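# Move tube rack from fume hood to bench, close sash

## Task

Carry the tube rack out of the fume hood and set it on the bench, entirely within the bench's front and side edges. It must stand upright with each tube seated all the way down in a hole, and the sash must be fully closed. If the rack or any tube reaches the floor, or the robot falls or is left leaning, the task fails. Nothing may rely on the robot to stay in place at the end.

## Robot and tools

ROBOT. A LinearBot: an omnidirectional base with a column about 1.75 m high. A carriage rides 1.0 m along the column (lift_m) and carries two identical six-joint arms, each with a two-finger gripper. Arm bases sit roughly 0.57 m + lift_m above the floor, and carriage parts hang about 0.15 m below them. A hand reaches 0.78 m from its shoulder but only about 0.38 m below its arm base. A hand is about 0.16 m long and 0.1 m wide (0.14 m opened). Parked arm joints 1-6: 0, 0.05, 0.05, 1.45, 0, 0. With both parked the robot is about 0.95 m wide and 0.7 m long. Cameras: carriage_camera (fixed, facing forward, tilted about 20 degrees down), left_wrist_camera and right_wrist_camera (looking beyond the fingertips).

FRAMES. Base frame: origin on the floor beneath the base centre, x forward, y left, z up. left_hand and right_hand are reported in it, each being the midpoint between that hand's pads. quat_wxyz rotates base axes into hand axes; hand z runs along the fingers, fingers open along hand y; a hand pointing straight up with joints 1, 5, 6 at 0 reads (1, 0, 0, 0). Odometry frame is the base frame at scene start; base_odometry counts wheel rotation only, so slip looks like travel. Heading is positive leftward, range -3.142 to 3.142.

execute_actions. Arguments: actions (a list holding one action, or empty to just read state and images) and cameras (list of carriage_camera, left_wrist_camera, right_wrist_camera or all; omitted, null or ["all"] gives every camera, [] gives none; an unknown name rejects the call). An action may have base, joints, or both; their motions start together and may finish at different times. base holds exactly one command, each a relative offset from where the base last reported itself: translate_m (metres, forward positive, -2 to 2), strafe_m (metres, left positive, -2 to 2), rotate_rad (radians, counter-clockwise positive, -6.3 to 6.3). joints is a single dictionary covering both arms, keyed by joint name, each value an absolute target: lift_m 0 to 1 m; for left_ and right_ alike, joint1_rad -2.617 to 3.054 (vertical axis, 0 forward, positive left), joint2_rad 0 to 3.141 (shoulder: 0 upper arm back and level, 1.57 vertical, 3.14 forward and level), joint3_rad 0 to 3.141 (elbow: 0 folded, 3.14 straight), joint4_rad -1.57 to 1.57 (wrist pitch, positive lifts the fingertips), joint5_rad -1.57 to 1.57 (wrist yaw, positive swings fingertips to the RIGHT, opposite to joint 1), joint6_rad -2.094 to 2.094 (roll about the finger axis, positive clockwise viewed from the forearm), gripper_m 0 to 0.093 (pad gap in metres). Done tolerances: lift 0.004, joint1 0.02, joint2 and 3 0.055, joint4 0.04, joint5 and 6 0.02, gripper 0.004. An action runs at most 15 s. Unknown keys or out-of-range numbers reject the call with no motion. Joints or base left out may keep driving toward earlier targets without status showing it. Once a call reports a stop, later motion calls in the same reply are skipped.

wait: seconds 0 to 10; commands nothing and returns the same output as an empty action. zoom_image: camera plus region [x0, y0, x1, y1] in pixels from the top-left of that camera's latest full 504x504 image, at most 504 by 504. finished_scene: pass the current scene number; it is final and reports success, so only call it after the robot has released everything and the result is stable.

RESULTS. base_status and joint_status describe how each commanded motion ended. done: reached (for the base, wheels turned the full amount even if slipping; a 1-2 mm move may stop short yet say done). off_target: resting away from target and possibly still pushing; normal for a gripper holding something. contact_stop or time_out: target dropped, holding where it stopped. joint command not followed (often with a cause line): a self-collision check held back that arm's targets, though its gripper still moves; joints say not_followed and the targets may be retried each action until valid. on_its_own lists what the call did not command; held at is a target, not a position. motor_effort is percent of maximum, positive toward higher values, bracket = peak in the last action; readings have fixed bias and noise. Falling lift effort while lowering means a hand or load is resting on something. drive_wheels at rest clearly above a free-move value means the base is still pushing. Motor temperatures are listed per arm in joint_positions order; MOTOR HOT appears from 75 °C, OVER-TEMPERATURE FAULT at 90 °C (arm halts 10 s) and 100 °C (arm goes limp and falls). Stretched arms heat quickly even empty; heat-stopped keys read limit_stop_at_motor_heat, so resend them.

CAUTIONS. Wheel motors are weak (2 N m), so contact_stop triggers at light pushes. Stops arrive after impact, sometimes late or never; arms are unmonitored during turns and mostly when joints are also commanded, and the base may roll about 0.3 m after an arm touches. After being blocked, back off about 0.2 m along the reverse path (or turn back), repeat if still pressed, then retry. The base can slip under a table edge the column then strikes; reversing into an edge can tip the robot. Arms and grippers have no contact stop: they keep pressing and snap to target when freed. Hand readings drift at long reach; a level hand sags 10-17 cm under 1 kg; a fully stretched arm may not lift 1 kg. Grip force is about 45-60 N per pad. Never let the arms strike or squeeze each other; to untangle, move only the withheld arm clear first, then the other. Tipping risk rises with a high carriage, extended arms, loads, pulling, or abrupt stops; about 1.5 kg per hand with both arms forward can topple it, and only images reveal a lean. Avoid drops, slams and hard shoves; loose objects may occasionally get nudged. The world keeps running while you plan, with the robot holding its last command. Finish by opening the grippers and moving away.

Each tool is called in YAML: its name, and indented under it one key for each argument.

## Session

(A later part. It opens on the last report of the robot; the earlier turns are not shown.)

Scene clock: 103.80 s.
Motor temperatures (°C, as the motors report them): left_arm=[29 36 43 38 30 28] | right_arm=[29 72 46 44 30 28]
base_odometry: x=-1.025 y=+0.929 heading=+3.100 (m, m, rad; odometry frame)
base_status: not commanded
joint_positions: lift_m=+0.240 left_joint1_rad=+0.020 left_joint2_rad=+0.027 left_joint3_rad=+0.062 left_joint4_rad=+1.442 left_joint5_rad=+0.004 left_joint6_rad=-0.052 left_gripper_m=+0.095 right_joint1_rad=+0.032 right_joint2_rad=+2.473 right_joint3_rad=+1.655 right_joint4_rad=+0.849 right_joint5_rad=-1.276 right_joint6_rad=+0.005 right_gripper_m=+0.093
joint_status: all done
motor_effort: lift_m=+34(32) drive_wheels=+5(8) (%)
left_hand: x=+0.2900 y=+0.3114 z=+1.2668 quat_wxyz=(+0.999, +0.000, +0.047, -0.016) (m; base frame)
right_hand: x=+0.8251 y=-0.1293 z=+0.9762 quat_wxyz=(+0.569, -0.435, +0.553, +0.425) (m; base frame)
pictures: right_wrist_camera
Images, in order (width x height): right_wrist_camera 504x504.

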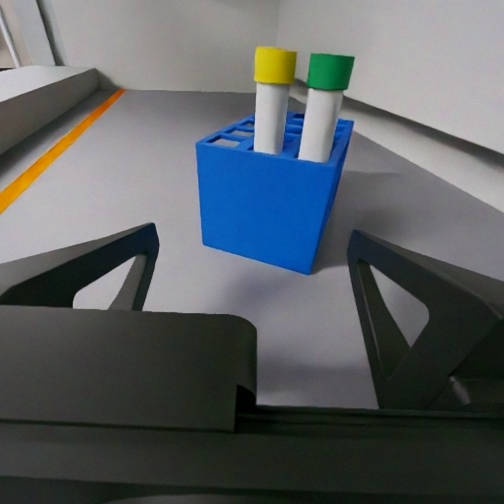

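execute_actions:
  actions:
    - {"joints": {"right_joint1_rad": 0.07, "right_joint2_rad": 2.215, "right_joint3_rad": 1.165, "right_joint4_rad": 1.085, "right_joint5_rad": -0.86, "right_joint6_rad": 0.0}}
  cameras: ["carriage_camera", "right_wrist_camera"]

Scene clock: 113.10 s.
Motor temperatures (°C, as the motors report them): left_arm=[29 36 43 38 30 28] | right_arm=[29 74 47 44 30 28]
base_odometry: x=-1.025 y=+0.929 heading=+3.100 (m, m, rad; odometry frame)
base_status: not commanded
joint_positions: lift_m=+0.240 left_joint1_rad=+0.020 left_joint2_rad=+0.027 left_joint3_rad=+0.062 left_joint4_rad=+1.442 left_joint5_rad=+0.004 left_joint6_rad=-0.052 left_gripper_m=+0.095 right_joint1_rad=+0.073 right_joint2_rad=+2.203 right_joint3_rad=+1.171 right_joint4_rad=+1.085 right_joint5_rad=-0.867 right_joint6_rad=+0.005 right_gripper_m=+0.093
joint_status: all done
motor_effort: lift_m=+34(35) drive_wheels=-2(5) (%)
left_hand: x=+0.2900 y=+0.3114 z=+1.2668 quat_wxyz=(+0.999, +0.000, +0.047, -0.016) (m; base frame)
right_hand: x=+0.7953 y=-0.1418 z=+0.9895 quat_wxyz=(+0.647, -0.326, +0.614, +0.315) (m; base frame)
pictures: carriage_camera, right_wrist_camera
Images, in order (width x height): carriage_camera 504x504, right_wrist_camera 504x504.

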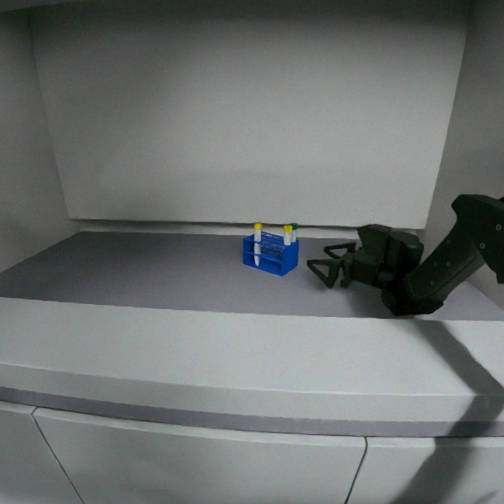

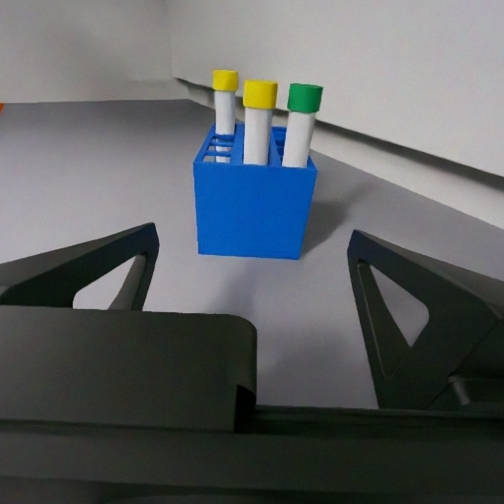

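execute_actions:
  actions:
    - {"joints": {"lift_m": 0.23, "right_joint1_rad": 0.156, "right_joint2_rad": 2.32, "right_joint3_rad": 1.37, "right_joint4_rad": 0.985, "right_joint5_rad": -0.783, "right_joint6_rad": 0.0}}
  cameras: ["right_wrist_camera"]

Scene clock: 116.60 s.
Motor temperatures (°C, as the motors report them): left_arm=[29 36 43 38 30 28] | right_arm=[29 73 47 44 30 28]
base_odometry: x=-1.025 y=+0.929 heading=+3.100 (m, m, rad; odometry frame)
base_status: not commanded
joint_positions: lift_m=+0.230 left_joint1_rad=+0.020 left_joint2_rad=+0.027 left_joint3_rad=+0.062 left_joint4_rad=+1.442 left_joint5_rad=+0.004 left_joint6_rad=-0.052 left_gripper_m=+0.095 right_joint1_rad=+0.161 right_joint2_rad=+2.310 right_joint3_rad=+1.360 right_joint4_rad=+0.999 right_joint5_rad=-0.788 right_joint6_rad=+0.007 right_gripper_m=+0.093
joint_status: all done
motor_effort: lift_m=+30(31) drive_wheels=+7(5) (%)
left_hand: x=+0.2899 y=+0.3114 z=+1.2568 quat_wxyz=(+0.999, +0.000, +0.047, -0.016) (m; base frame)
right_hand: x=+0.8253 y=-0.0977 z=+0.9767 quat_wxyz=(+0.644, -0.326, +0.613, +0.320) (m; base frame)
pictures: right_wrist_camera
Images, in order (width x height): right_wrist_camera 504x504.

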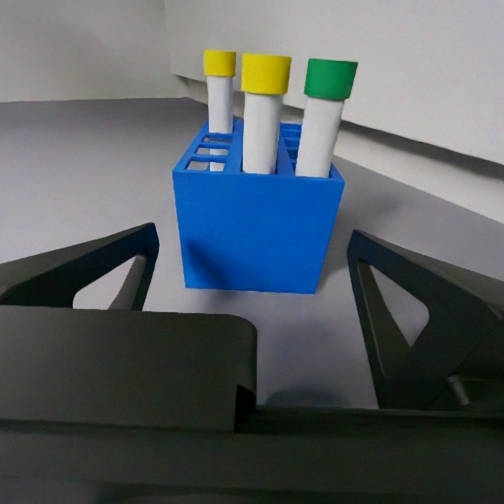

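execute_actions:
  actions:
    - {"joints": {"right_joint1_rad": 0.245, "right_joint2_rad": 2.455, "right_joint3_rad": 1.625, "right_joint4_rad": 0.87, "right_joint5_rad": -0.695, "right_joint6_rad": 0.0}}
  cameras: ["carriage_camera", "right_wrist_camera"]

Scene clock: 119.83 s.
Motor temperatures (°C, as the motors report them): left_arm=[29 36 43 38 30 28] | right_arm=[29 73 48 44 30 28]
base_odometry: x=-1.025 y=+0.929 heading=+3.100 (m, m, rad; odometry frame)
base_status: not commanded
joint_positions: lift_m=+0.230 left_joint1_rad=+0.020 left_joint2_rad=+0.027 left_joint3_rad=+0.062 left_joint4_rad=+1.442 left_joint5_rad=+0.004 left_joint6_rad=-0.052 left_gripper_m=+0.095 right_joint1_rad=+0.250 right_joint2_rad=+2.445 right_joint3_rad=+1.614 right_joint4_rad=+0.884 right_joint5_rad=-0.700 right_joint6_rad=+0.009 right_gripper_m=+0.093
joint_status: all done
motor_effort: lift_m=+33(34) drive_wheels=-6(3) (%)
left_hand: x=+0.2899 y=+0.3114 z=+1.2568 quat_wxyz=(+0.999, +0.000, +0.047, -0.016) (m; base frame)
right_hand: x=+0.8582 y=-0.0466 z=+0.9760 quat_wxyz=(+0.646, -0.325, +0.612, +0.322) (m; base frame)
pictures: carriage_camera, right_wrist_camera
Images, in order (width x height): carriage_camera 504x504, right_wrist_camera 504x504.

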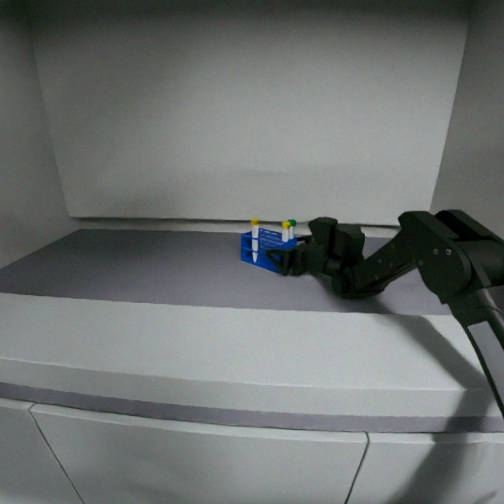

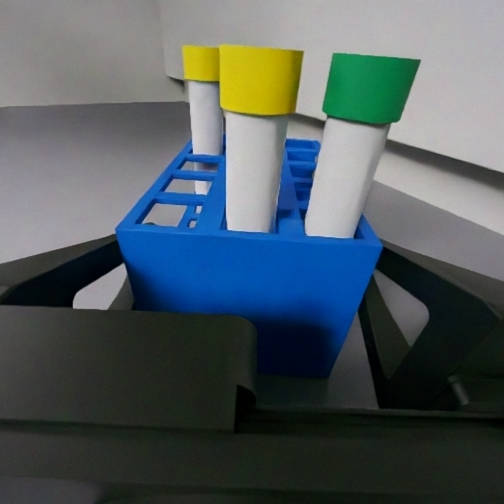

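execute_actions:
  actions:
    - {"joints": {"right_gripper_m": 0.0}}
  cameras: ["right_wrist_camera"]

Scene clock: 121.67 s.
Motor temperatures (°C, as the motors report them): left_arm=[29 36 43 38 30 28] | right_arm=[29 74 48 44 30 28]
base_odometry: x=-1.025 y=+0.929 heading=+3.100 (m, m, rad; odometry frame)
base_status: not commanded
joint_positions: lift_m=+0.230 left_joint1_rad=+0.020 left_joint2_rad=+0.027 left_joint3_rad=+0.062 left_joint4_rad=+1.442 left_joint5_rad=+0.004 left_joint6_rad=-0.052 left_gripper_m=+0.095 right_joint1_rad=+0.250 right_joint2_rad=+2.445 right_joint3_rad=+1.614 right_joint4_rad=+0.884 right_joint5_rad=-0.700 right_joint6_rad=+0.008 right_gripper_m=+0.081
joint_status: right_gripper_m off_target (ended at +0.081, target +0.000)
motor_effort: lift_m=+36(32) drive_wheels=+4(5) (%)
left_hand: x=+0.2899 y=+0.3114 z=+1.2568 quat_wxyz=(+0.999, +0.000, +0.047, -0.016) (m; base frame)
right_hand: x=+0.8582 y=-0.0466 z=+0.9760 quat_wxyz=(+0.646, -0.325, +0.612, +0.322) (m; base frame)
pictures: right_wrist_camera
Images, in order (width x height): right_wrist_camera 504x504.

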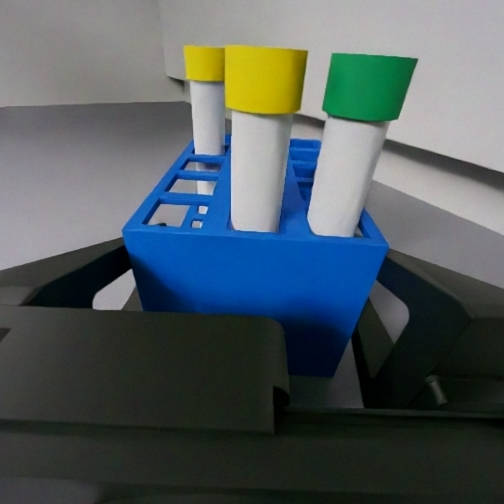

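execute_actions:
  actions:
    - {"joints": {"lift_m": 0.30}}
  cameras: ["carriage_camera", "right_wrist_camera"]

Scene clock: 123.37 s.
Motor temperatures (°C, as the motors report them): left_arm=[29 36 43 38 30 28] | right_arm=[29 74 48 44 30 28]
base_odometry: x=-1.025 y=+0.929 heading=+3.100 (m, m, rad; odometry frame)
base_status: not commanded
joint_positions: lift_m=+0.300 left_joint1_rad=+0.020 left_joint2_rad=+0.027 left_joint3_rad=+0.062 left_joint4_rad=+1.442 left_joint5_rad=+0.004 left_joint6_rad=-0.052 left_gripper_m=+0.095 right_joint1_rad=+0.250 right_joint2_rad=+2.461 right_joint3_rad=+1.615 right_joint4_rad=+0.855 right_joint5_rad=-0.699 right_joint6_rad=+0.007 right_gripper_m=+0.081
joint_status: all done
motor_effort: lift_m=+33(44) drive_wheels=+6(4) (%)
left_hand: x=+0.2899 y=+0.3114 z=+1.3266 quat_wxyz=(+0.999, +0.000, +0.047, -0.016) (m; base frame)
right_hand: x=+0.8591 y=-0.0465 z=+1.0305 quat_wxyz=(+0.631, -0.321, +0.627, +0.325) (m; base frame)
pictures: carriage_camera, right_wrist_camera
Images, in order (width x height): carriage_camera 504x504, right_wrist_camera 504x504.

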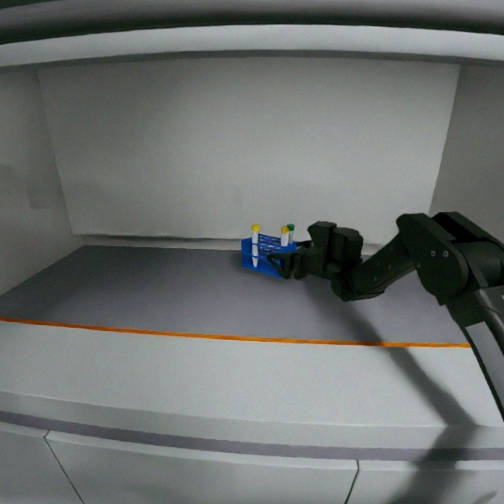

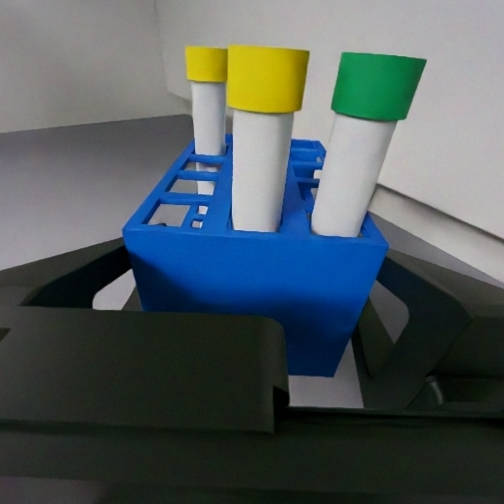

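execute_actions:
  actions:
    - {"base": {"translate_m": -0.5}, "joints": {"right_joint1_rad": 0.0, "right_joint2_rad": 1.8, "right_joint3_rad": 0.5, "right_joint4_rad": 1.3, "right_joint5_rad": 0.0, "right_joint6_rad": 0.0}}

Scene clock: 128.10 s.
Motor temperatures (°C, as the motors report them): left_arm=[29 36 43 38 30 28] | right_arm=[29 74 48 45 30 28]
MOTOR HOT: a motor of the right arm reached 75 °C. Now the hottest motor of the right arm, joint 2 (shoulder), reports 74 °C. The controller's stop level is 90 °C. To cool a motor, set the load down, stop pushing, or move to a pose that needs little force.
base_odometry: x=-0.525 y=+0.908 heading=+3.101 (m, m, rad; odometry frame)
base_status: done
joint_positions: lift_m=+0.300 left_joint1_rad=+0.020 left_joint2_rad=+0.027 left_joint3_rad=+0.062 left_joint4_rad=+1.442 left_joint5_rad=+0.004 left_joint6_rad=-0.052 left_gripper_m=+0.095 right_joint1_rad=-0.002 right_joint2_rad=+1.823 right_joint3_rad=+0.506 right_joint4_rad=+1.282 right_joint5_rad=-0.002 right_joint6_rad=+0.005 right_gripper_m=+0.081
joint_status: all done
motor_effort: lift_m=+36(35) drive_wheels=-3(32) (%)
left_hand: x=+0.2900 y=+0.3114 z=+1.3266 quat_wxyz=(+0.999, +0.000, +0.047, -0.016) (m; base frame)
right_hand: x=+0.7193 y=-0.3119 z=+1.0311 quat_wxyz=(+0.695, +0.001, +0.719, +0.002) (m; base frame)
pictures: carriage_camera, left_wrist_camera, right_wrist_camera
Images, in order (width x height): carriage_camera 504x504, left_wrist_camera 504x504, right_wrist_camera 504x504.

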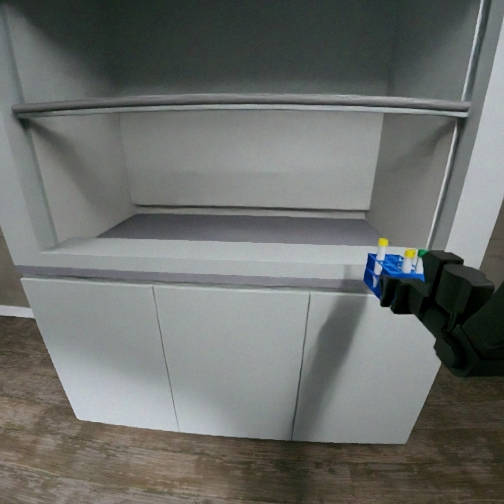

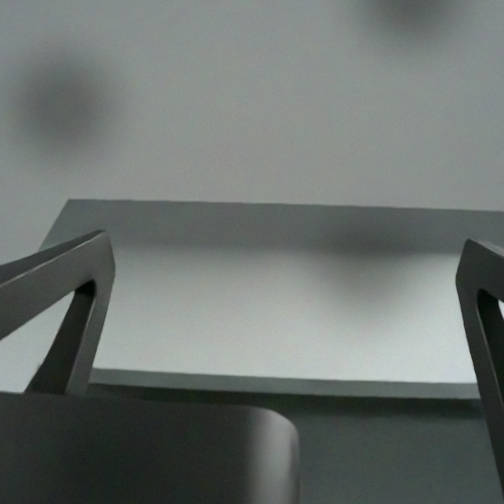

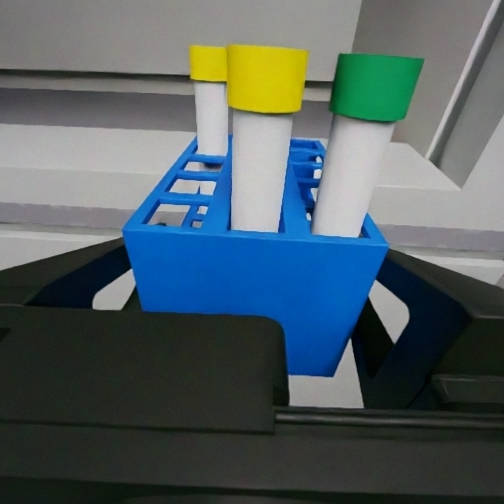

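zoom_image:
  camera: "carriage_camera"
  region: [340, 225, 460, 315]

Region (340, 225, 460, 315) of carriage_camera's 504x504 image, scaled by 4.200, with more detail than that image has; it fills the top 378 rows of this view, and the rest is white.

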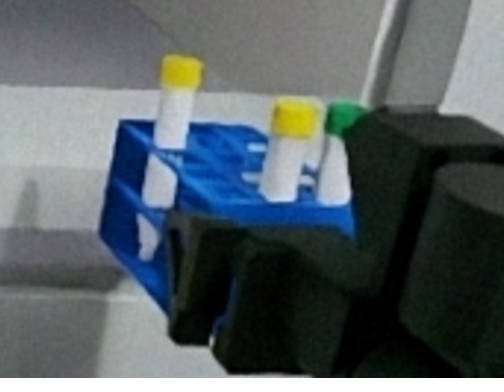

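execute_actions:
  actions:
    - {"joints": {"lift_m": 0.96, "left_joint1_rad": 0.0, "left_joint2_rad": 2.56, "left_joint3_rad": 0.77, "left_joint4_rad": 1.57, "left_joint5_rad": 0.0, "left_joint6_rad": 0.0, "left_gripper_m": 0.0, "right_joint1_rad": -0.6, "right_joint2_rad": 1.6, "right_joint3_rad": 0.32, "right_joint4_rad": 1.28}}

Scene clock: 138.60 s.
Motor temperatures (°C, as the motors report them): left_arm=[29 37 43 38 30 28] | right_arm=[29 70 47 47 30 28]
MOTOR HOT: cleared. Now the hottest motor of the right arm, joint 2 (shoulder), reports 70 °C.
base_odometry: x=-0.525 y=+0.908 heading=+3.101 (m, m, rad; odometry frame)
base_status: not commanded
joint_positions: lift_m=+0.960 left_joint1_rad=+0.006 left_joint2_rad=+2.561 left_joint3_rad=+0.763 left_joint4_rad=+1.562 left_joint5_rad=+0.002 left_joint6_rad=-0.008 left_gripper_m=+0.001 right_joint1_rad=-0.599 right_joint2_rad=+1.619 right_joint3_rad=+0.331 right_joint4_rad=+1.255 right_joint5_rad=+0.002 right_joint6_rad=+0.005 right_gripper_m=+0.081
joint_status: all done
joint sent to its limit — the command would take left_joint4_rad past its upper limit, so that joint was sent only as far as its limit.
motor_effort: lift_m=+31(45) drive_wheels=-3(6) (%)
left_hand: x=+0.7513 y=+0.3142 z=+1.5009 quat_wxyz=(+0.619, -0.005, +0.786, -0.001) (m; base frame)
right_hand: x=+0.6021 y=-0.5399 z=+1.7033 quat_wxyz=(+0.665, +0.214, +0.686, -0.204) (m; base frame)
pictures: carriage_camera, left_wrist_camera, right_wrist_camera
Images, in order (width x height): carriage_camera 504x504, left_wrist_camera 504x504, right_wrist_camera 504x504.

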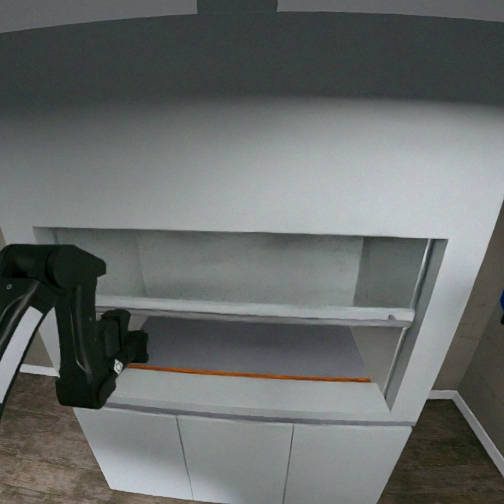

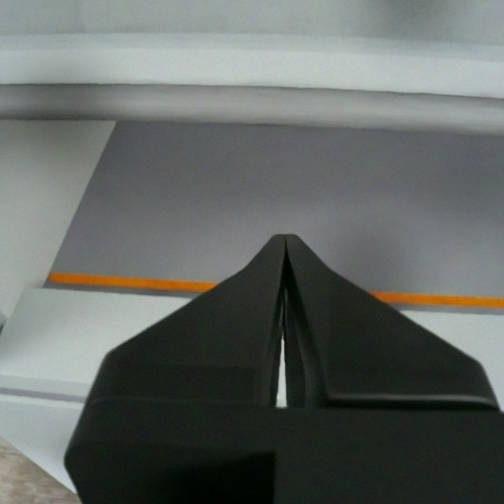

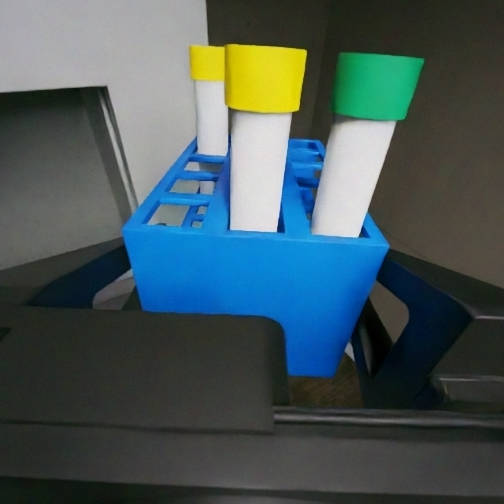

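execute_actions:
  actions:
    - {"base": {"translate_m": 0.22}}

Scene clock: 141.40 s.
Motor temperatures (°C, as the motors report them): left_arm=[29 38 43 39 30 28] | right_arm=[29 68 46 48 30 28]
base_odometry: x=-0.745 y=+0.917 heading=+3.103 (m, m, rad; odometry frame)
base_status: translate_m contact_stop (by the wheels' count: +0.220 of +0.220)
joint_positions: lift_m=+0.960 left_joint1_rad=+0.002 left_joint2_rad=+2.561 left_joint3_rad=+0.763 left_joint4_rad=+1.562 left_joint5_rad=+0.001 left_joint6_rad=-0.008 left_gripper_m=+0.001 right_joint1_rad=-0.617 right_joint2_rad=+1.619 right_joint3_rad=+0.298 right_joint4_rad=+1.262 right_joint5_rad=+0.085 right_joint6_rad=+0.005 right_gripper_m=+0.081
joint_status: not commanded
motor_effort: lift_m=+39(38) drive_wheels=+4(29) (%)
left_hand: x=+0.7513 y=+0.3125 z=+1.5009 quat_wxyz=(+0.619, -0.004, +0.786, -0.002) (m; base frame)
right_hand: x=+0.5830 y=-0.5529 z=+1.6928 quat_wxyz=(+0.644, +0.250, +0.683, -0.236) (m; base frame)
pictures: carriage_camera, left_wrist_camera, right_wrist_camera
Images, in order (width x height): carriage_camera 504x504, left_wrist_camera 504x504, right_wrist_camera 504x504.

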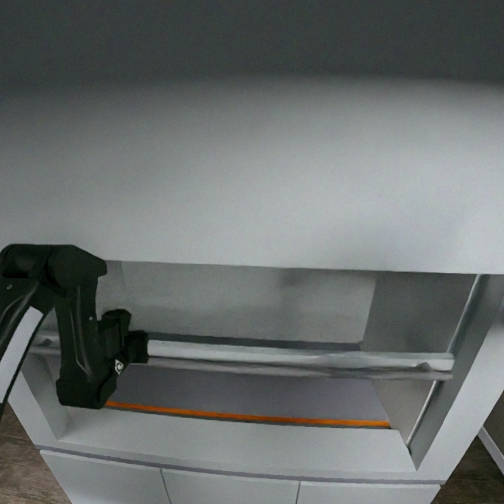

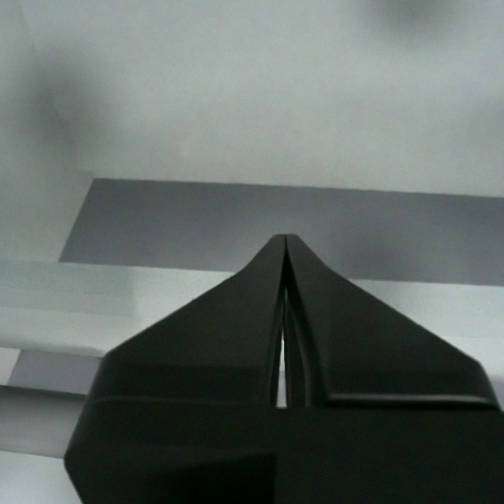

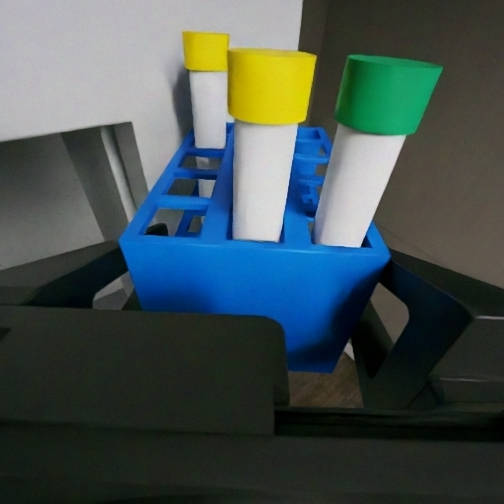

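execute_actions:
  actions:
    - {"joints": {"right_joint1_rad": -1.3, "right_joint2_rad": 1.6, "right_joint3_rad": 0.32, "right_joint4_rad": 1.28, "right_joint5_rad": 0.0}}

Scene clock: 144.20 s.
Motor temperatures (°C, as the motors report them): left_arm=[29 38 43 40 30 28] | right_arm=[29 67 47 48 30 28]
base_odometry: x=-0.745 y=+0.917 heading=+3.104 (m, m, rad; odometry frame)
base_status: not commanded
joint_positions: lift_m=+0.960 left_joint1_rad=+0.002 left_joint2_rad=+2.561 left_joint3_rad=+0.763 left_joint4_rad=+1.562 left_joint5_rad=+0.001 left_joint6_rad=-0.008 left_gripper_m=+0.001 right_joint1_rad=-1.298 right_joint2_rad=+1.619 right_joint3_rad=+0.298 right_joint4_rad=+1.262 right_joint5_rad=+0.006 right_joint6_rad=+0.005 right_gripper_m=+0.081
joint_status: all done
motor_effort: lift_m=+38(38) drive_wheels=+4(6) (%)
left_hand: x=+0.7513 y=+0.3125 z=+1.5009 quat_wxyz=(+0.619, -0.004, +0.786, -0.002) (m; base frame)
right_hand: x=+0.3741 y=-0.6942 z=+1.6928 quat_wxyz=(+0.546, +0.443, +0.577, -0.415) (m; base frame)
pictures: carriage_camera, left_wrist_camera, right_wrist_camera
Images, in order (width x height): carriage_camera 504x504, left_wrist_camera 504x504, right_wrist_camera 504x504.

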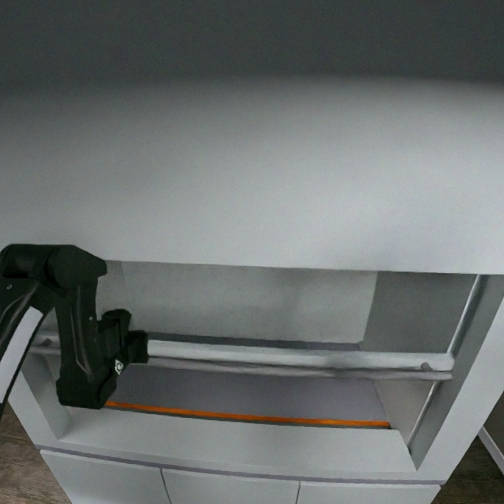

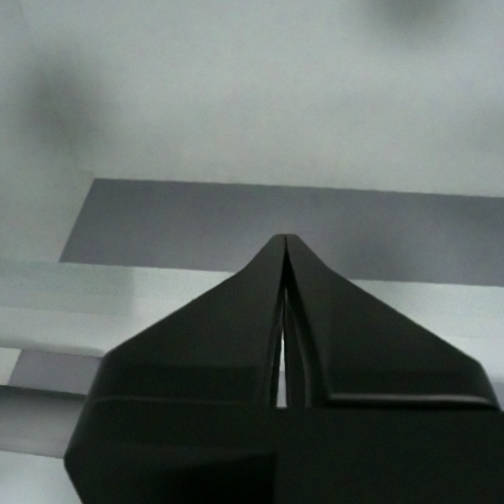

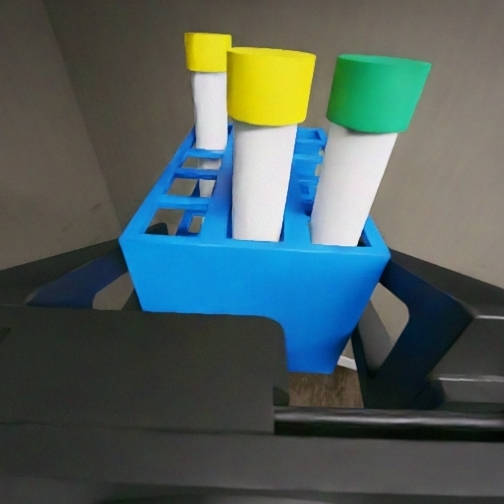

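execute_actions:
  actions:
    - {"joints": {"lift_m": 0.86}}
  cameras: ["carriage_camera", "left_wrist_camera"]

Scene clock: 146.40 s.
Motor temperatures (°C, as the motors report them): left_arm=[29 39 43 40 30 28] | right_arm=[29 66 47 48 30 28]
base_odometry: x=-0.745 y=+0.917 heading=+3.104 (m, m, rad; odometry frame)
base_status: not commanded
joint_positions: lift_m=+0.860 left_joint1_rad=+0.002 left_joint2_rad=+2.481 left_joint3_rad=+0.777 left_joint4_rad=+1.571 left_joint5_rad=+0.000 left_joint6_rad=-0.004 left_gripper_m=+0.001 right_joint1_rad=-1.298 right_joint2_rad=+1.619 right_joint3_rad=+0.305 right_joint4_rad=+1.251 right_joint5_rad=+0.001 right_joint6_rad=+0.005 right_gripper_m=+0.081
joint_status: all done
motor_effort: lift_m=+29(31) drive_wheels=+8(11) (%)
left_hand: x=+0.7674 y=+0.3127 z=+1.4452 quat_wxyz=(+0.659, -0.002, +0.752, -0.001) (m; base frame)
right_hand: x=+0.3754 y=-0.6952 z=+1.5930 quat_wxyz=(+0.546, +0.442, +0.580, -0.413) (m; base frame)
pictures: carriage_camera, left_wrist_camera
Images, in order (width x height): carriage_camera 504x504, left_wrist_camera 504x504.

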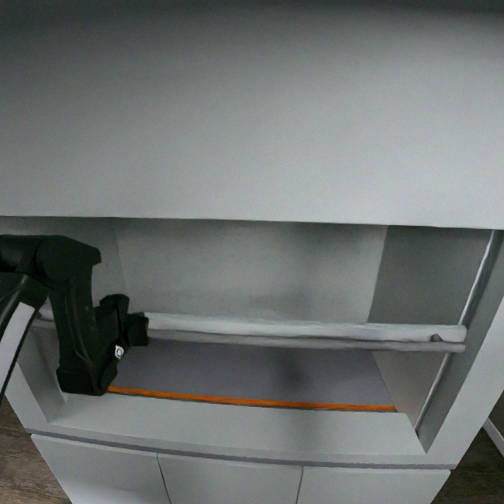

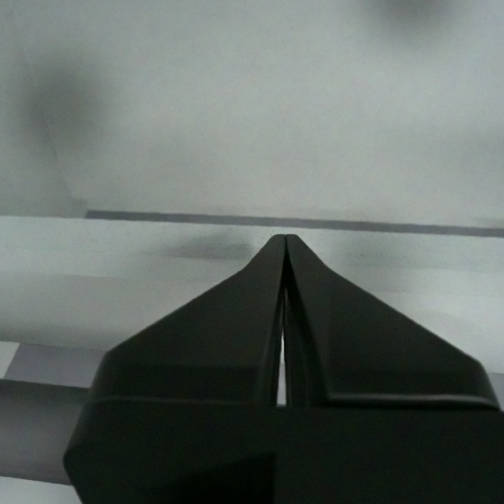

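execute_actions:
  actions:
    - {"joints": {"lift_m": 0.70}}
  cameras: ["carriage_camera"]

Scene clock: 148.40 s.
Motor temperatures (°C, as the motors report them): left_arm=[29 39 42 41 30 28] | right_arm=[29 65 47 48 30 28]
base_odometry: x=-0.745 y=+0.917 heading=+3.104 (m, m, rad; odometry frame)
base_status: not commanded
joint_positions: lift_m=+0.700 left_joint1_rad=+0.002 left_joint2_rad=+2.564 left_joint3_rad=+0.778 left_joint4_rad=+1.556 left_joint5_rad=-0.001 left_joint6_rad=-0.006 left_gripper_m=+0.001 right_joint1_rad=-1.298 right_joint2_rad=+1.619 right_joint3_rad=+0.305 right_joint4_rad=+1.249 right_joint5_rad=+0.000 right_joint6_rad=+0.005 right_gripper_m=+0.081
joint_status: all done
motor_effort: lift_m=+31(33) drive_wheels=-3(29) (%)
left_hand: x=+0.7552 y=+0.3129 z=+1.2422 quat_wxyz=(+0.621, -0.004, +0.784, -0.001) (m; base frame)
right_hand: x=+0.3755 y=-0.6952 z=+1.4324 quat_wxyz=(+0.546, +0.442, +0.580, -0.412) (m; base frame)
pictures: carriage_camera
Images, in order (width x height): carriage_camera 504x504.

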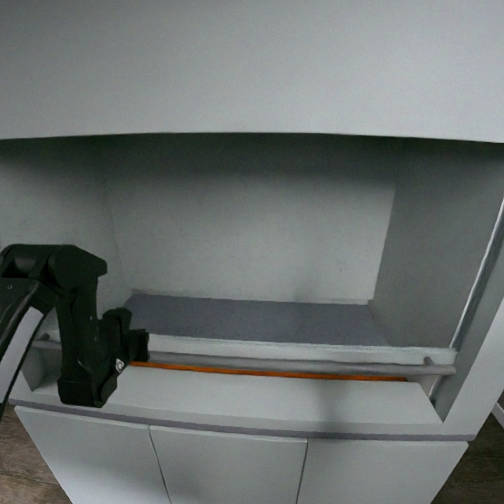

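execute_actions:
  actions:
    - {"joints": {"lift_m": 0.55}}
  cameras: ["carriage_camera"]

Scene clock: 150.87 s.
Motor temperatures (°C, as the motors report them): left_arm=[29 39 42 41 30 28] | right_arm=[29 64 47 49 30 28]
base_odometry: x=-0.745 y=+0.917 heading=+3.104 (m, m, rad; odometry frame)
base_status: not commanded
joint_positions: lift_m=+0.550 left_joint1_rad=+0.003 left_joint2_rad=+2.523 left_joint3_rad=+0.787 left_joint4_rad=+1.571 left_joint5_rad=-0.001 left_joint6_rad=-0.005 left_gripper_m=+0.001 right_joint1_rad=-1.297 right_joint2_rad=+1.619 right_joint3_rad=+0.305 right_joint4_rad=+1.249 right_joint5_rad=+0.000 right_joint6_rad=+0.005 right_gripper_m=+0.081
joint_status: all done
motor_effort: lift_m=+28(28) drive_wheels=+4(25) (%)
left_hand: x=+0.7649 y=+0.3132 z=+1.1179 quat_wxyz=(+0.647, -0.003, +0.763, +0.000) (m; base frame)
right_hand: x=+0.3757 y=-0.6951 z=+1.2824 quat_wxyz=(+0.546, +0.442, +0.580, -0.412) (m; base frame)
pictures: carriage_camera
Images, in order (width x height): carriage_camera 504x504.

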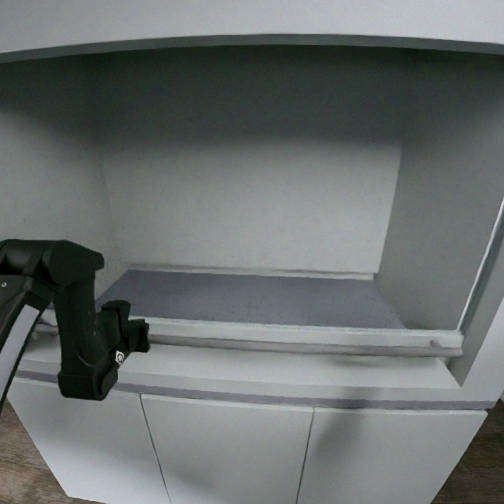

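execute_actions:
  actions:
    - {"joints": {"lift_m": 0.42}}
  cameras: ["carriage_camera"]

Scene clock: 153.03 s.
Motor temperatures (°C, as the motors report them): left_arm=[29 39 42 41 30 28] | right_arm=[29 64 47 49 30 28]
base_odometry: x=-0.744 y=+0.917 heading=+3.104 (m, m, rad; odometry frame)
base_status: not commanded
joint_positions: lift_m=+0.420 left_joint1_rad=+0.003 left_joint2_rad=+2.425 left_joint3_rad=+0.781 left_joint4_rad=+1.572 left_joint5_rad=-0.002 left_joint6_rad=-0.007 left_gripper_m=+0.001 right_joint1_rad=-1.297 right_joint2_rad=+1.619 right_joint3_rad=+0.305 right_joint4_rad=+1.249 right_joint5_rad=+0.000 right_joint6_rad=+0.005 right_gripper_m=+0.081
joint_status: all done
motor_effort: lift_m=+25(28) drive_wheels=+10(27) (%)
left_hand: x=+0.7744 y=+0.3134 z=+1.0333 quat_wxyz=(+0.681, -0.004, +0.732, -0.001) (m; base frame)
right_hand: x=+0.3757 y=-0.6951 z=+1.1526 quat_wxyz=(+0.546, +0.442, +0.580, -0.412) (m; base frame)
pictures: carriage_camera
Images, in order (width x height): carriage_camera 504x504.

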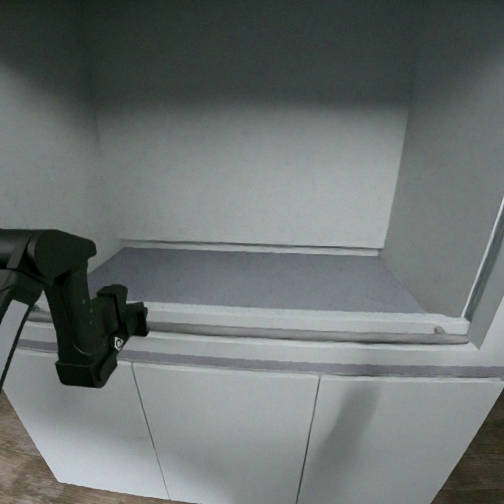

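execute_actions:
  actions:
    - {"joints": {"lift_m": 0.36}}
  cameras: ["carriage_camera", "left_wrist_camera"]

Scene clock: 154.63 s.
Motor temperatures (°C, as the motors report them): left_arm=[29 39 42 42 30 28] | right_arm=[29 63 47 49 30 28]
base_odometry: x=-0.744 y=+0.917 heading=+3.104 (m, m, rad; odometry frame)
base_status: not commanded
joint_positions: lift_m=+0.361 left_joint1_rad=+0.003 left_joint2_rad=+2.288 left_joint3_rad=+0.760 left_joint4_rad=+1.572 left_joint5_rad=+0.000 left_joint6_rad=-0.010 left_gripper_m=+0.001 right_joint1_rad=-1.297 right_joint2_rad=+1.619 right_joint3_rad=+0.305 right_joint4_rad=+1.248 right_joint5_rad=+0.001 right_joint6_rad=+0.005 right_gripper_m=+0.081
joint_status: all done
motor_effort: lift_m=+22(21) drive_wheels=+32(32) (%)
left_hand: x=+0.7779 y=+0.3131 z=+1.0348 quat_wxyz=(+0.723, -0.005, +0.691, -0.003) (m; base frame)
right_hand: x=+0.3756 y=-0.6951 z=+1.0928 quat_wxyz=(+0.545, +0.443, +0.581, -0.412) (m; base frame)
pictures: carriage_camera, left_wrist_camera
Images, in order (width x height): carriage_camera 504x504, left_wrist_camera 504x504.

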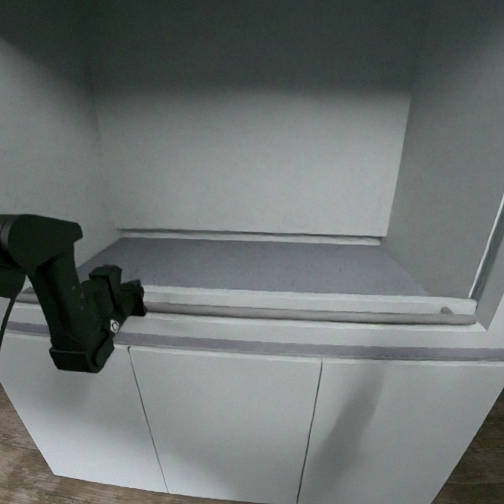

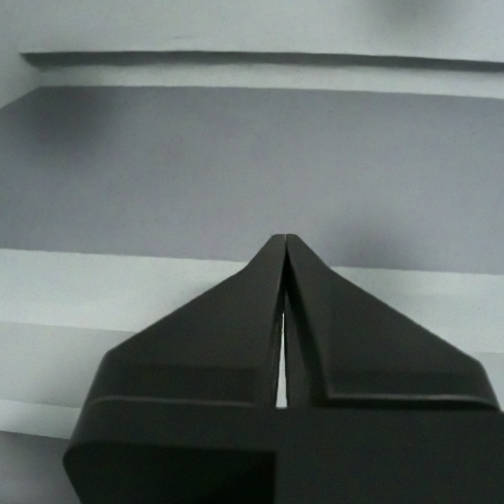

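execute_actions:
  actions:
    - {"joints": {"lift_m": 0.47}}
  cameras: []

execute_actions:
  actions:
    - {"base": {"translate_m": -0.45}, "joints": {"lift_m": 0.5}}
  cameras: ["carriage_camera"]

Scene clock: 157.20 s.
Motor temperatures (°C, as the motors report them): left_arm=[29 39 42 42 30 28] | right_arm=[29 62 47 49 30 28]
base_odometry: x=-0.745 y=+0.917 heading=+3.104 (m, m, rad; odometry frame)
base_status: not commanded
joint_positions: lift_m=+0.470 left_joint1_rad=+0.003 left_joint2_rad=+2.537 left_joint3_rad=+0.785 left_joint4_rad=+1.572 left_joint5_rad=-0.003 left_joint6_rad=-0.007 left_gripper_m=+0.001 right_joint1_rad=-1.297 right_joint2_rad=+1.619 right_joint3_rad=+0.305 right_joint4_rad=+1.253 right_joint5_rad=+0.000 right_joint6_rad=+0.005 right_gripper_m=+0.081
joint_status: all done
motor_effort: lift_m=+36(40) drive_wheels=-5(33) (%)
left_hand: x=+0.7622 y=+0.3134 z=+1.0300 quat_wxyz=(+0.641, -0.005, +0.768, +0.000) (m; base frame)
right_hand: x=+0.3758 y=-0.6952 z=+1.2030 quat_wxyz=(+0.547, +0.441, +0.579, -0.413) (m; base frame)
pictures: none
No camera images: the call's "cameras" was empty. Leave "cameras" out to get every camera's image.

Scene clock: 160.30 s.
Motor temperatures (°C, as the motors report them): left_arm=[29 40 42 42 30 28] | right_arm=[29 61 47 50 30 28]
base_odometry: x=-0.295 y=+0.900 heading=+3.104 (m, m, rad; odometry frame)
base_status: done
joint_positions: lift_m=+0.500 left_joint1_rad=+0.003 left_joint2_rad=+2.560 left_joint3_rad=+0.785 left_joint4_rad=+1.565 left_joint5_rad=-0.003 left_joint6_rad=-0.007 left_gripper_m=+0.001 right_joint1_rad=-1.297 right_joint2_rad=+1.619 right_joint3_rad=+0.305 right_joint4_rad=+1.255 right_joint5_rad=-0.002 right_joint6_rad=+0.005 right_gripper_m=+0.081
joint_status: all done
motor_effort: lift_m=+33(45) drive_wheels=-5(29) (%)
left_hand: x=+0.7582 y=+0.3134 z=+1.0476 quat_wxyz=(+0.629, -0.005, +0.777, +0.000) (m; base frame)
right_hand: x=+0.3761 y=-0.6951 z=+1.2335 quat_wxyz=(+0.548, +0.440, +0.579, -0.412) (m; base frame)
pictures: carriage_camera
Images, in order (width x height): carriage_camera 504x504.

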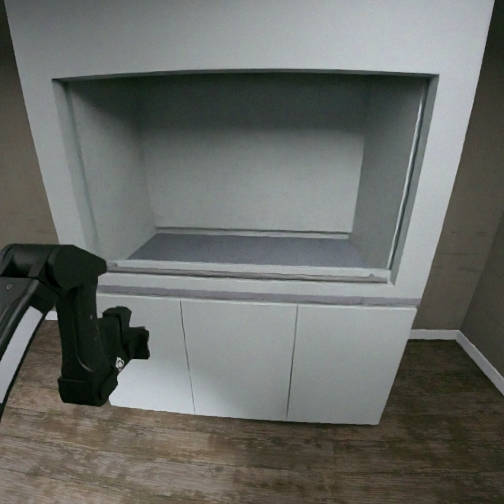

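execute_actions:
  actions:
    - {"base": {"rotate_rad": 1.5}, "joints": {"left_joint1_rad": 0.0, "left_joint2_rad": 0.05, "left_joint3_rad": 0.05, "left_joint4_rad": 1.45, "left_joint5_rad": 0.0, "left_joint6_rad": 0.0, "right_joint1_rad": 0.0}}

Scene clock: 166.50 s.
Motor temperatures (°C, as the motors report them): left_arm=[29 40 41 42 30 28] | right_arm=[29 60 47 50 30 28]
base_odometry: x=-0.295 y=+0.900 heading=-1.680 (m, m, rad; odometry frame)
base_status: done
joint_positions: lift_m=+0.500 left_joint1_rad=+0.001 left_joint2_rad=+0.058 left_joint3_rad=+0.063 left_joint4_rad=+1.448 left_joint5_rad=-0.002 left_joint6_rad=-0.007 left_gripper_m=+0.001 right_joint1_rad=-0.007 right_joint2_rad=+1.619 right_joint3_rad=+0.305 right_joint4_rad=+1.255 right_joint5_rad=+0.003 right_joint6_rad=+0.005 right_gripper_m=+0.081
joint_status: all done
motor_effort: lift_m=+36(34) drive_wheels=+9(25) (%)
left_hand: x=+0.2982 y=+0.3121 z=+1.5268 quat_wxyz=(+0.998, -0.001, +0.059, -0.003) (m; base frame)
right_hand: x=+0.6666 y=-0.3148 z=+1.2335 quat_wxyz=(+0.686, +0.005, +0.728, -0.002) (m; base frame)
pictures: carriage_camera, left_wrist_camera, right_wrist_camera
Images, in order (width x height): carriage_camera 504x504, left_wrist_camera 504x504, right_wrist_camera 504x504.

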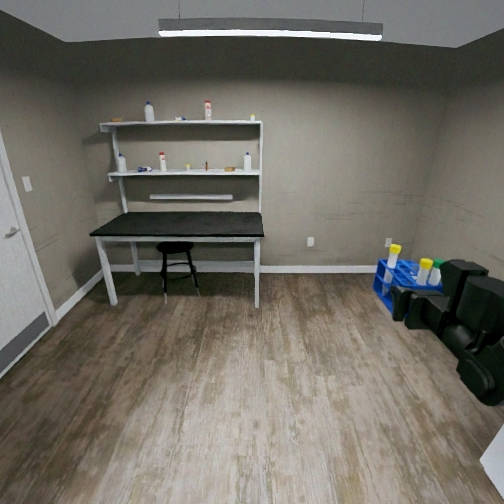

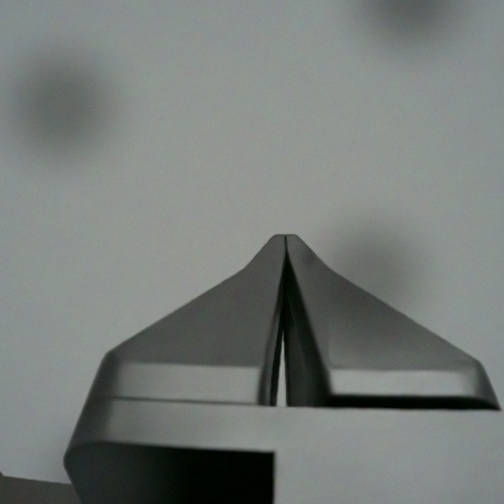

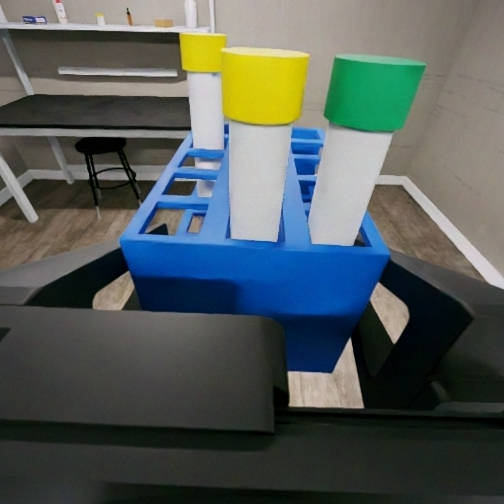

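execute_actions:
  actions:
    - {"base": {"translate_m": 1.5}}
  cameras: []

execute_actions:
  actions:
    - {"base": {"strafe_m": 0.5}}
  cameras: ["carriage_camera", "right_wrist_camera"]

Scene clock: 174.73 s.
Motor temperatures (°C, as the motors report them): left_arm=[29 39 41 40 30 28] | right_arm=[29 59 47 51 30 28]
base_odometry: x=-0.456 y=-0.592 heading=-1.679 (m, m, rad; odometry frame)
base_status: done
joint_positions: lift_m=+0.500 left_joint1_rad=+0.001 left_joint2_rad=+0.058 left_joint3_rad=+0.063 left_joint4_rad=+1.448 left_joint5_rad=-0.002 left_joint6_rad=-0.007 left_gripper_m=+0.001 right_joint1_rad=-0.007 right_joint2_rad=+1.619 right_joint3_rad=+0.305 right_joint4_rad=+1.255 right_joint5_rad=+0.003 right_joint6_rad=+0.005 right_gripper_m=+0.081
joint_status: not commanded
motor_effort: lift_m=+36(35) drive_wheels=-5(33) (%)
left_hand: x=+0.2982 y=+0.3121 z=+1.5268 quat_wxyz=(+0.998, -0.001, +0.059, -0.003) (m; base frame)
right_hand: x=+0.6666 y=-0.3147 z=+1.2335 quat_wxyz=(+0.686, +0.005, +0.728, -0.002) (m; base frame)
pictures: none
No camera images: the call's "cameras" was empty. Leave "cameras" out to get every camera's image.

Scene clock: 178.00 s.
Motor temperatures (°C, as the motors report them): left_arm=[29 39 41 40 30 28] | right_arm=[29 58 47 51 30 28]
base_odometry: x=+0.041 y=-0.646 heading=-1.679 (m, m, rad; odometry frame)
base_status: done
joint_positions: lift_m=+0.500 left_joint1_rad=+0.001 left_joint2_rad=+0.058 left_joint3_rad=+0.063 left_joint4_rad=+1.448 left_joint5_rad=-0.002 left_joint6_rad=-0.007 left_gripper_m=+0.001 right_joint1_rad=-0.003 right_joint2_rad=+1.619 right_joint3_rad=+0.305 right_joint4_rad=+1.255 right_joint5_rad=+0.002 right_joint6_rad=+0.005 right_gripper_m=+0.081
joint_status: not commanded
motor_effort: lift_m=+34(37) drive_wheels=-2(25) (%)
left_hand: x=+0.2982 y=+0.3121 z=+1.5268 quat_wxyz=(+0.998, -0.001, +0.059, -0.003) (m; base frame)
right_hand: x=+0.6666 y=-0.3134 z=+1.2335 quat_wxyz=(+0.686, +0.004, +0.728, +0.000) (m; base frame)
pictures: carriage_camera, right_wrist_camera
Images, in order (width x height): carriage_camera 504x504, right_wrist_camera 504x504.

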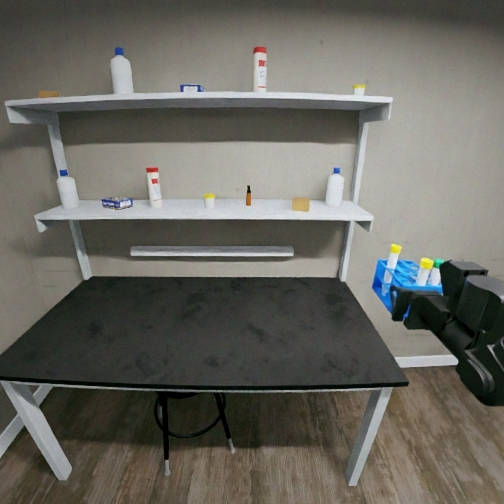

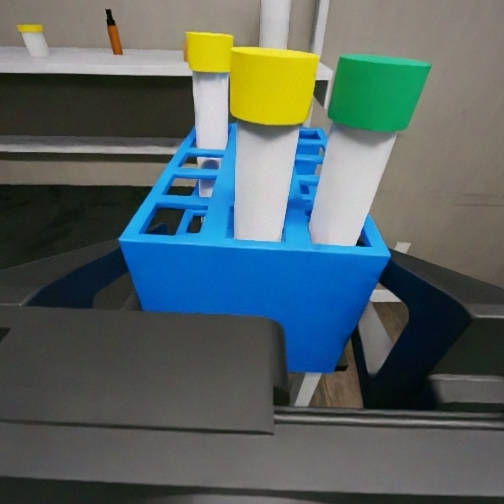

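execute_actions:
  actions:
    - {"base": {"translate_m": 0.3}, "joints": {"lift_m": 0.25, "right_joint4_rad": 1.31}}
  cameras: ["carriage_camera", "right_wrist_camera"]

Scene clock: 183.83 s.
Motor temperatures (°C, as the motors report them): left_arm=[29 38 41 39 30 28] | right_arm=[29 57 47 51 30 28]
base_odometry: x=+0.009 y=-0.944 heading=-1.678 (m, m, rad; odometry frame)
base_status: done
joint_positions: lift_m=+0.250 left_joint1_rad=+0.001 left_joint2_rad=+0.058 left_joint3_rad=+0.057 left_joint4_rad=+1.449 left_joint5_rad=-0.002 left_joint6_rad=-0.007 left_gripper_m=+0.001 right_joint1_rad=-0.003 right_joint2_rad=+1.616 right_joint3_rad=+0.305 right_joint4_rad=+1.277 right_joint5_rad=+0.002 right_joint6_rad=+0.005 right_gripper_m=+0.081
joint_status: all done
motor_effort: lift_m=+32(35) drive_wheels=-5(25) (%)
left_hand: x=+0.2998 y=+0.3120 z=+1.2754 quat_wxyz=(+0.998, -0.001, +0.061, -0.003) (m; base frame)
right_hand: x=+0.6667 y=-0.3133 z=+0.9901 quat_wxyz=(+0.695, +0.004, +0.719, +0.000) (m; base frame)
pictures: carriage_camera, right_wrist_camera
Images, in order (width x height): carriage_camera 504x504, right_wrist_camera 504x504.

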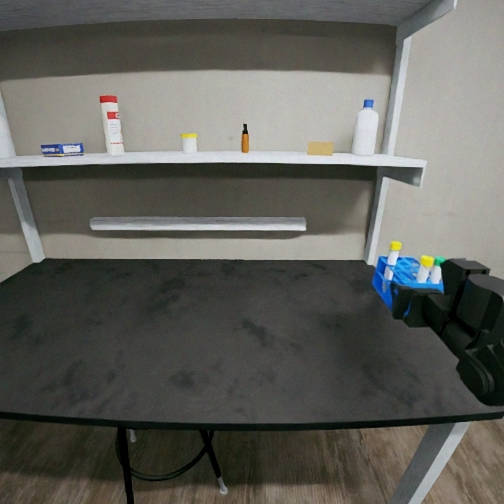

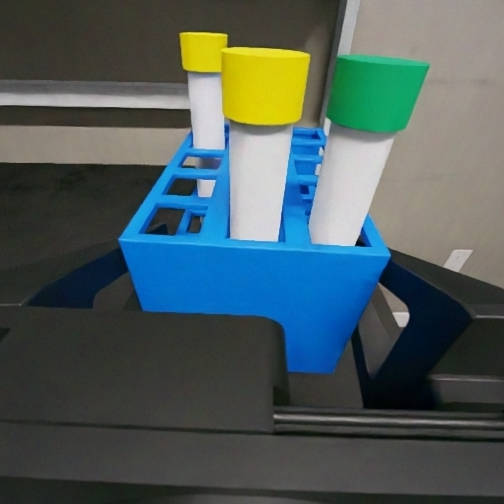

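execute_actions:
  actions:
    - {"joints": {"lift_m": 0.13}}
  cameras: ["carriage_camera"]

Scene clock: 186.03 s.
Motor temperatures (°C, as the motors report them): left_arm=[29 38 41 39 30 28] | right_arm=[29 57 47 51 30 28]
base_odometry: x=+0.009 y=-0.944 heading=-1.678 (m, m, rad; odometry frame)
base_status: not commanded
joint_positions: lift_m=+0.130 left_joint1_rad=+0.001 left_joint2_rad=+0.058 left_joint3_rad=+0.057 left_joint4_rad=+1.449 left_joint5_rad=-0.002 left_joint6_rad=-0.007 left_gripper_m=+0.001 right_joint1_rad=-0.003 right_joint2_rad=+1.616 right_joint3_rad=+0.305 right_joint4_rad=+1.277 right_joint5_rad=+0.002 right_joint6_rad=+0.005 right_gripper_m=+0.081
joint_status: all done
motor_effort: lift_m=+30(33) drive_wheels=-4(6) (%)
left_hand: x=+0.2998 y=+0.3119 z=+1.1553 quat_wxyz=(+0.998, -0.001, +0.061, -0.003) (m; base frame)
right_hand: x=+0.6667 y=-0.3133 z=+0.8700 quat_wxyz=(+0.695, +0.004, +0.719, +0.000) (m; base frame)
pictures: carriage_camera
Images, in order (width x height): carriage_camera 504x504.

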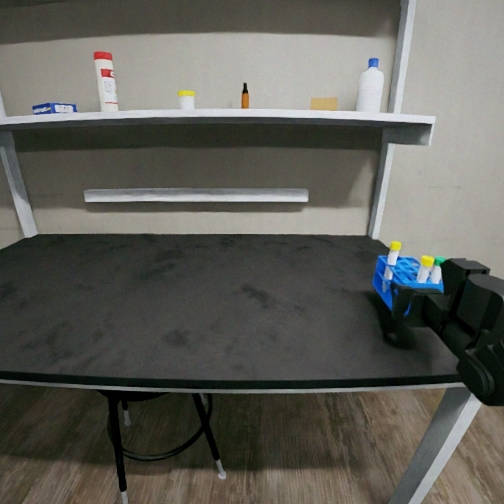

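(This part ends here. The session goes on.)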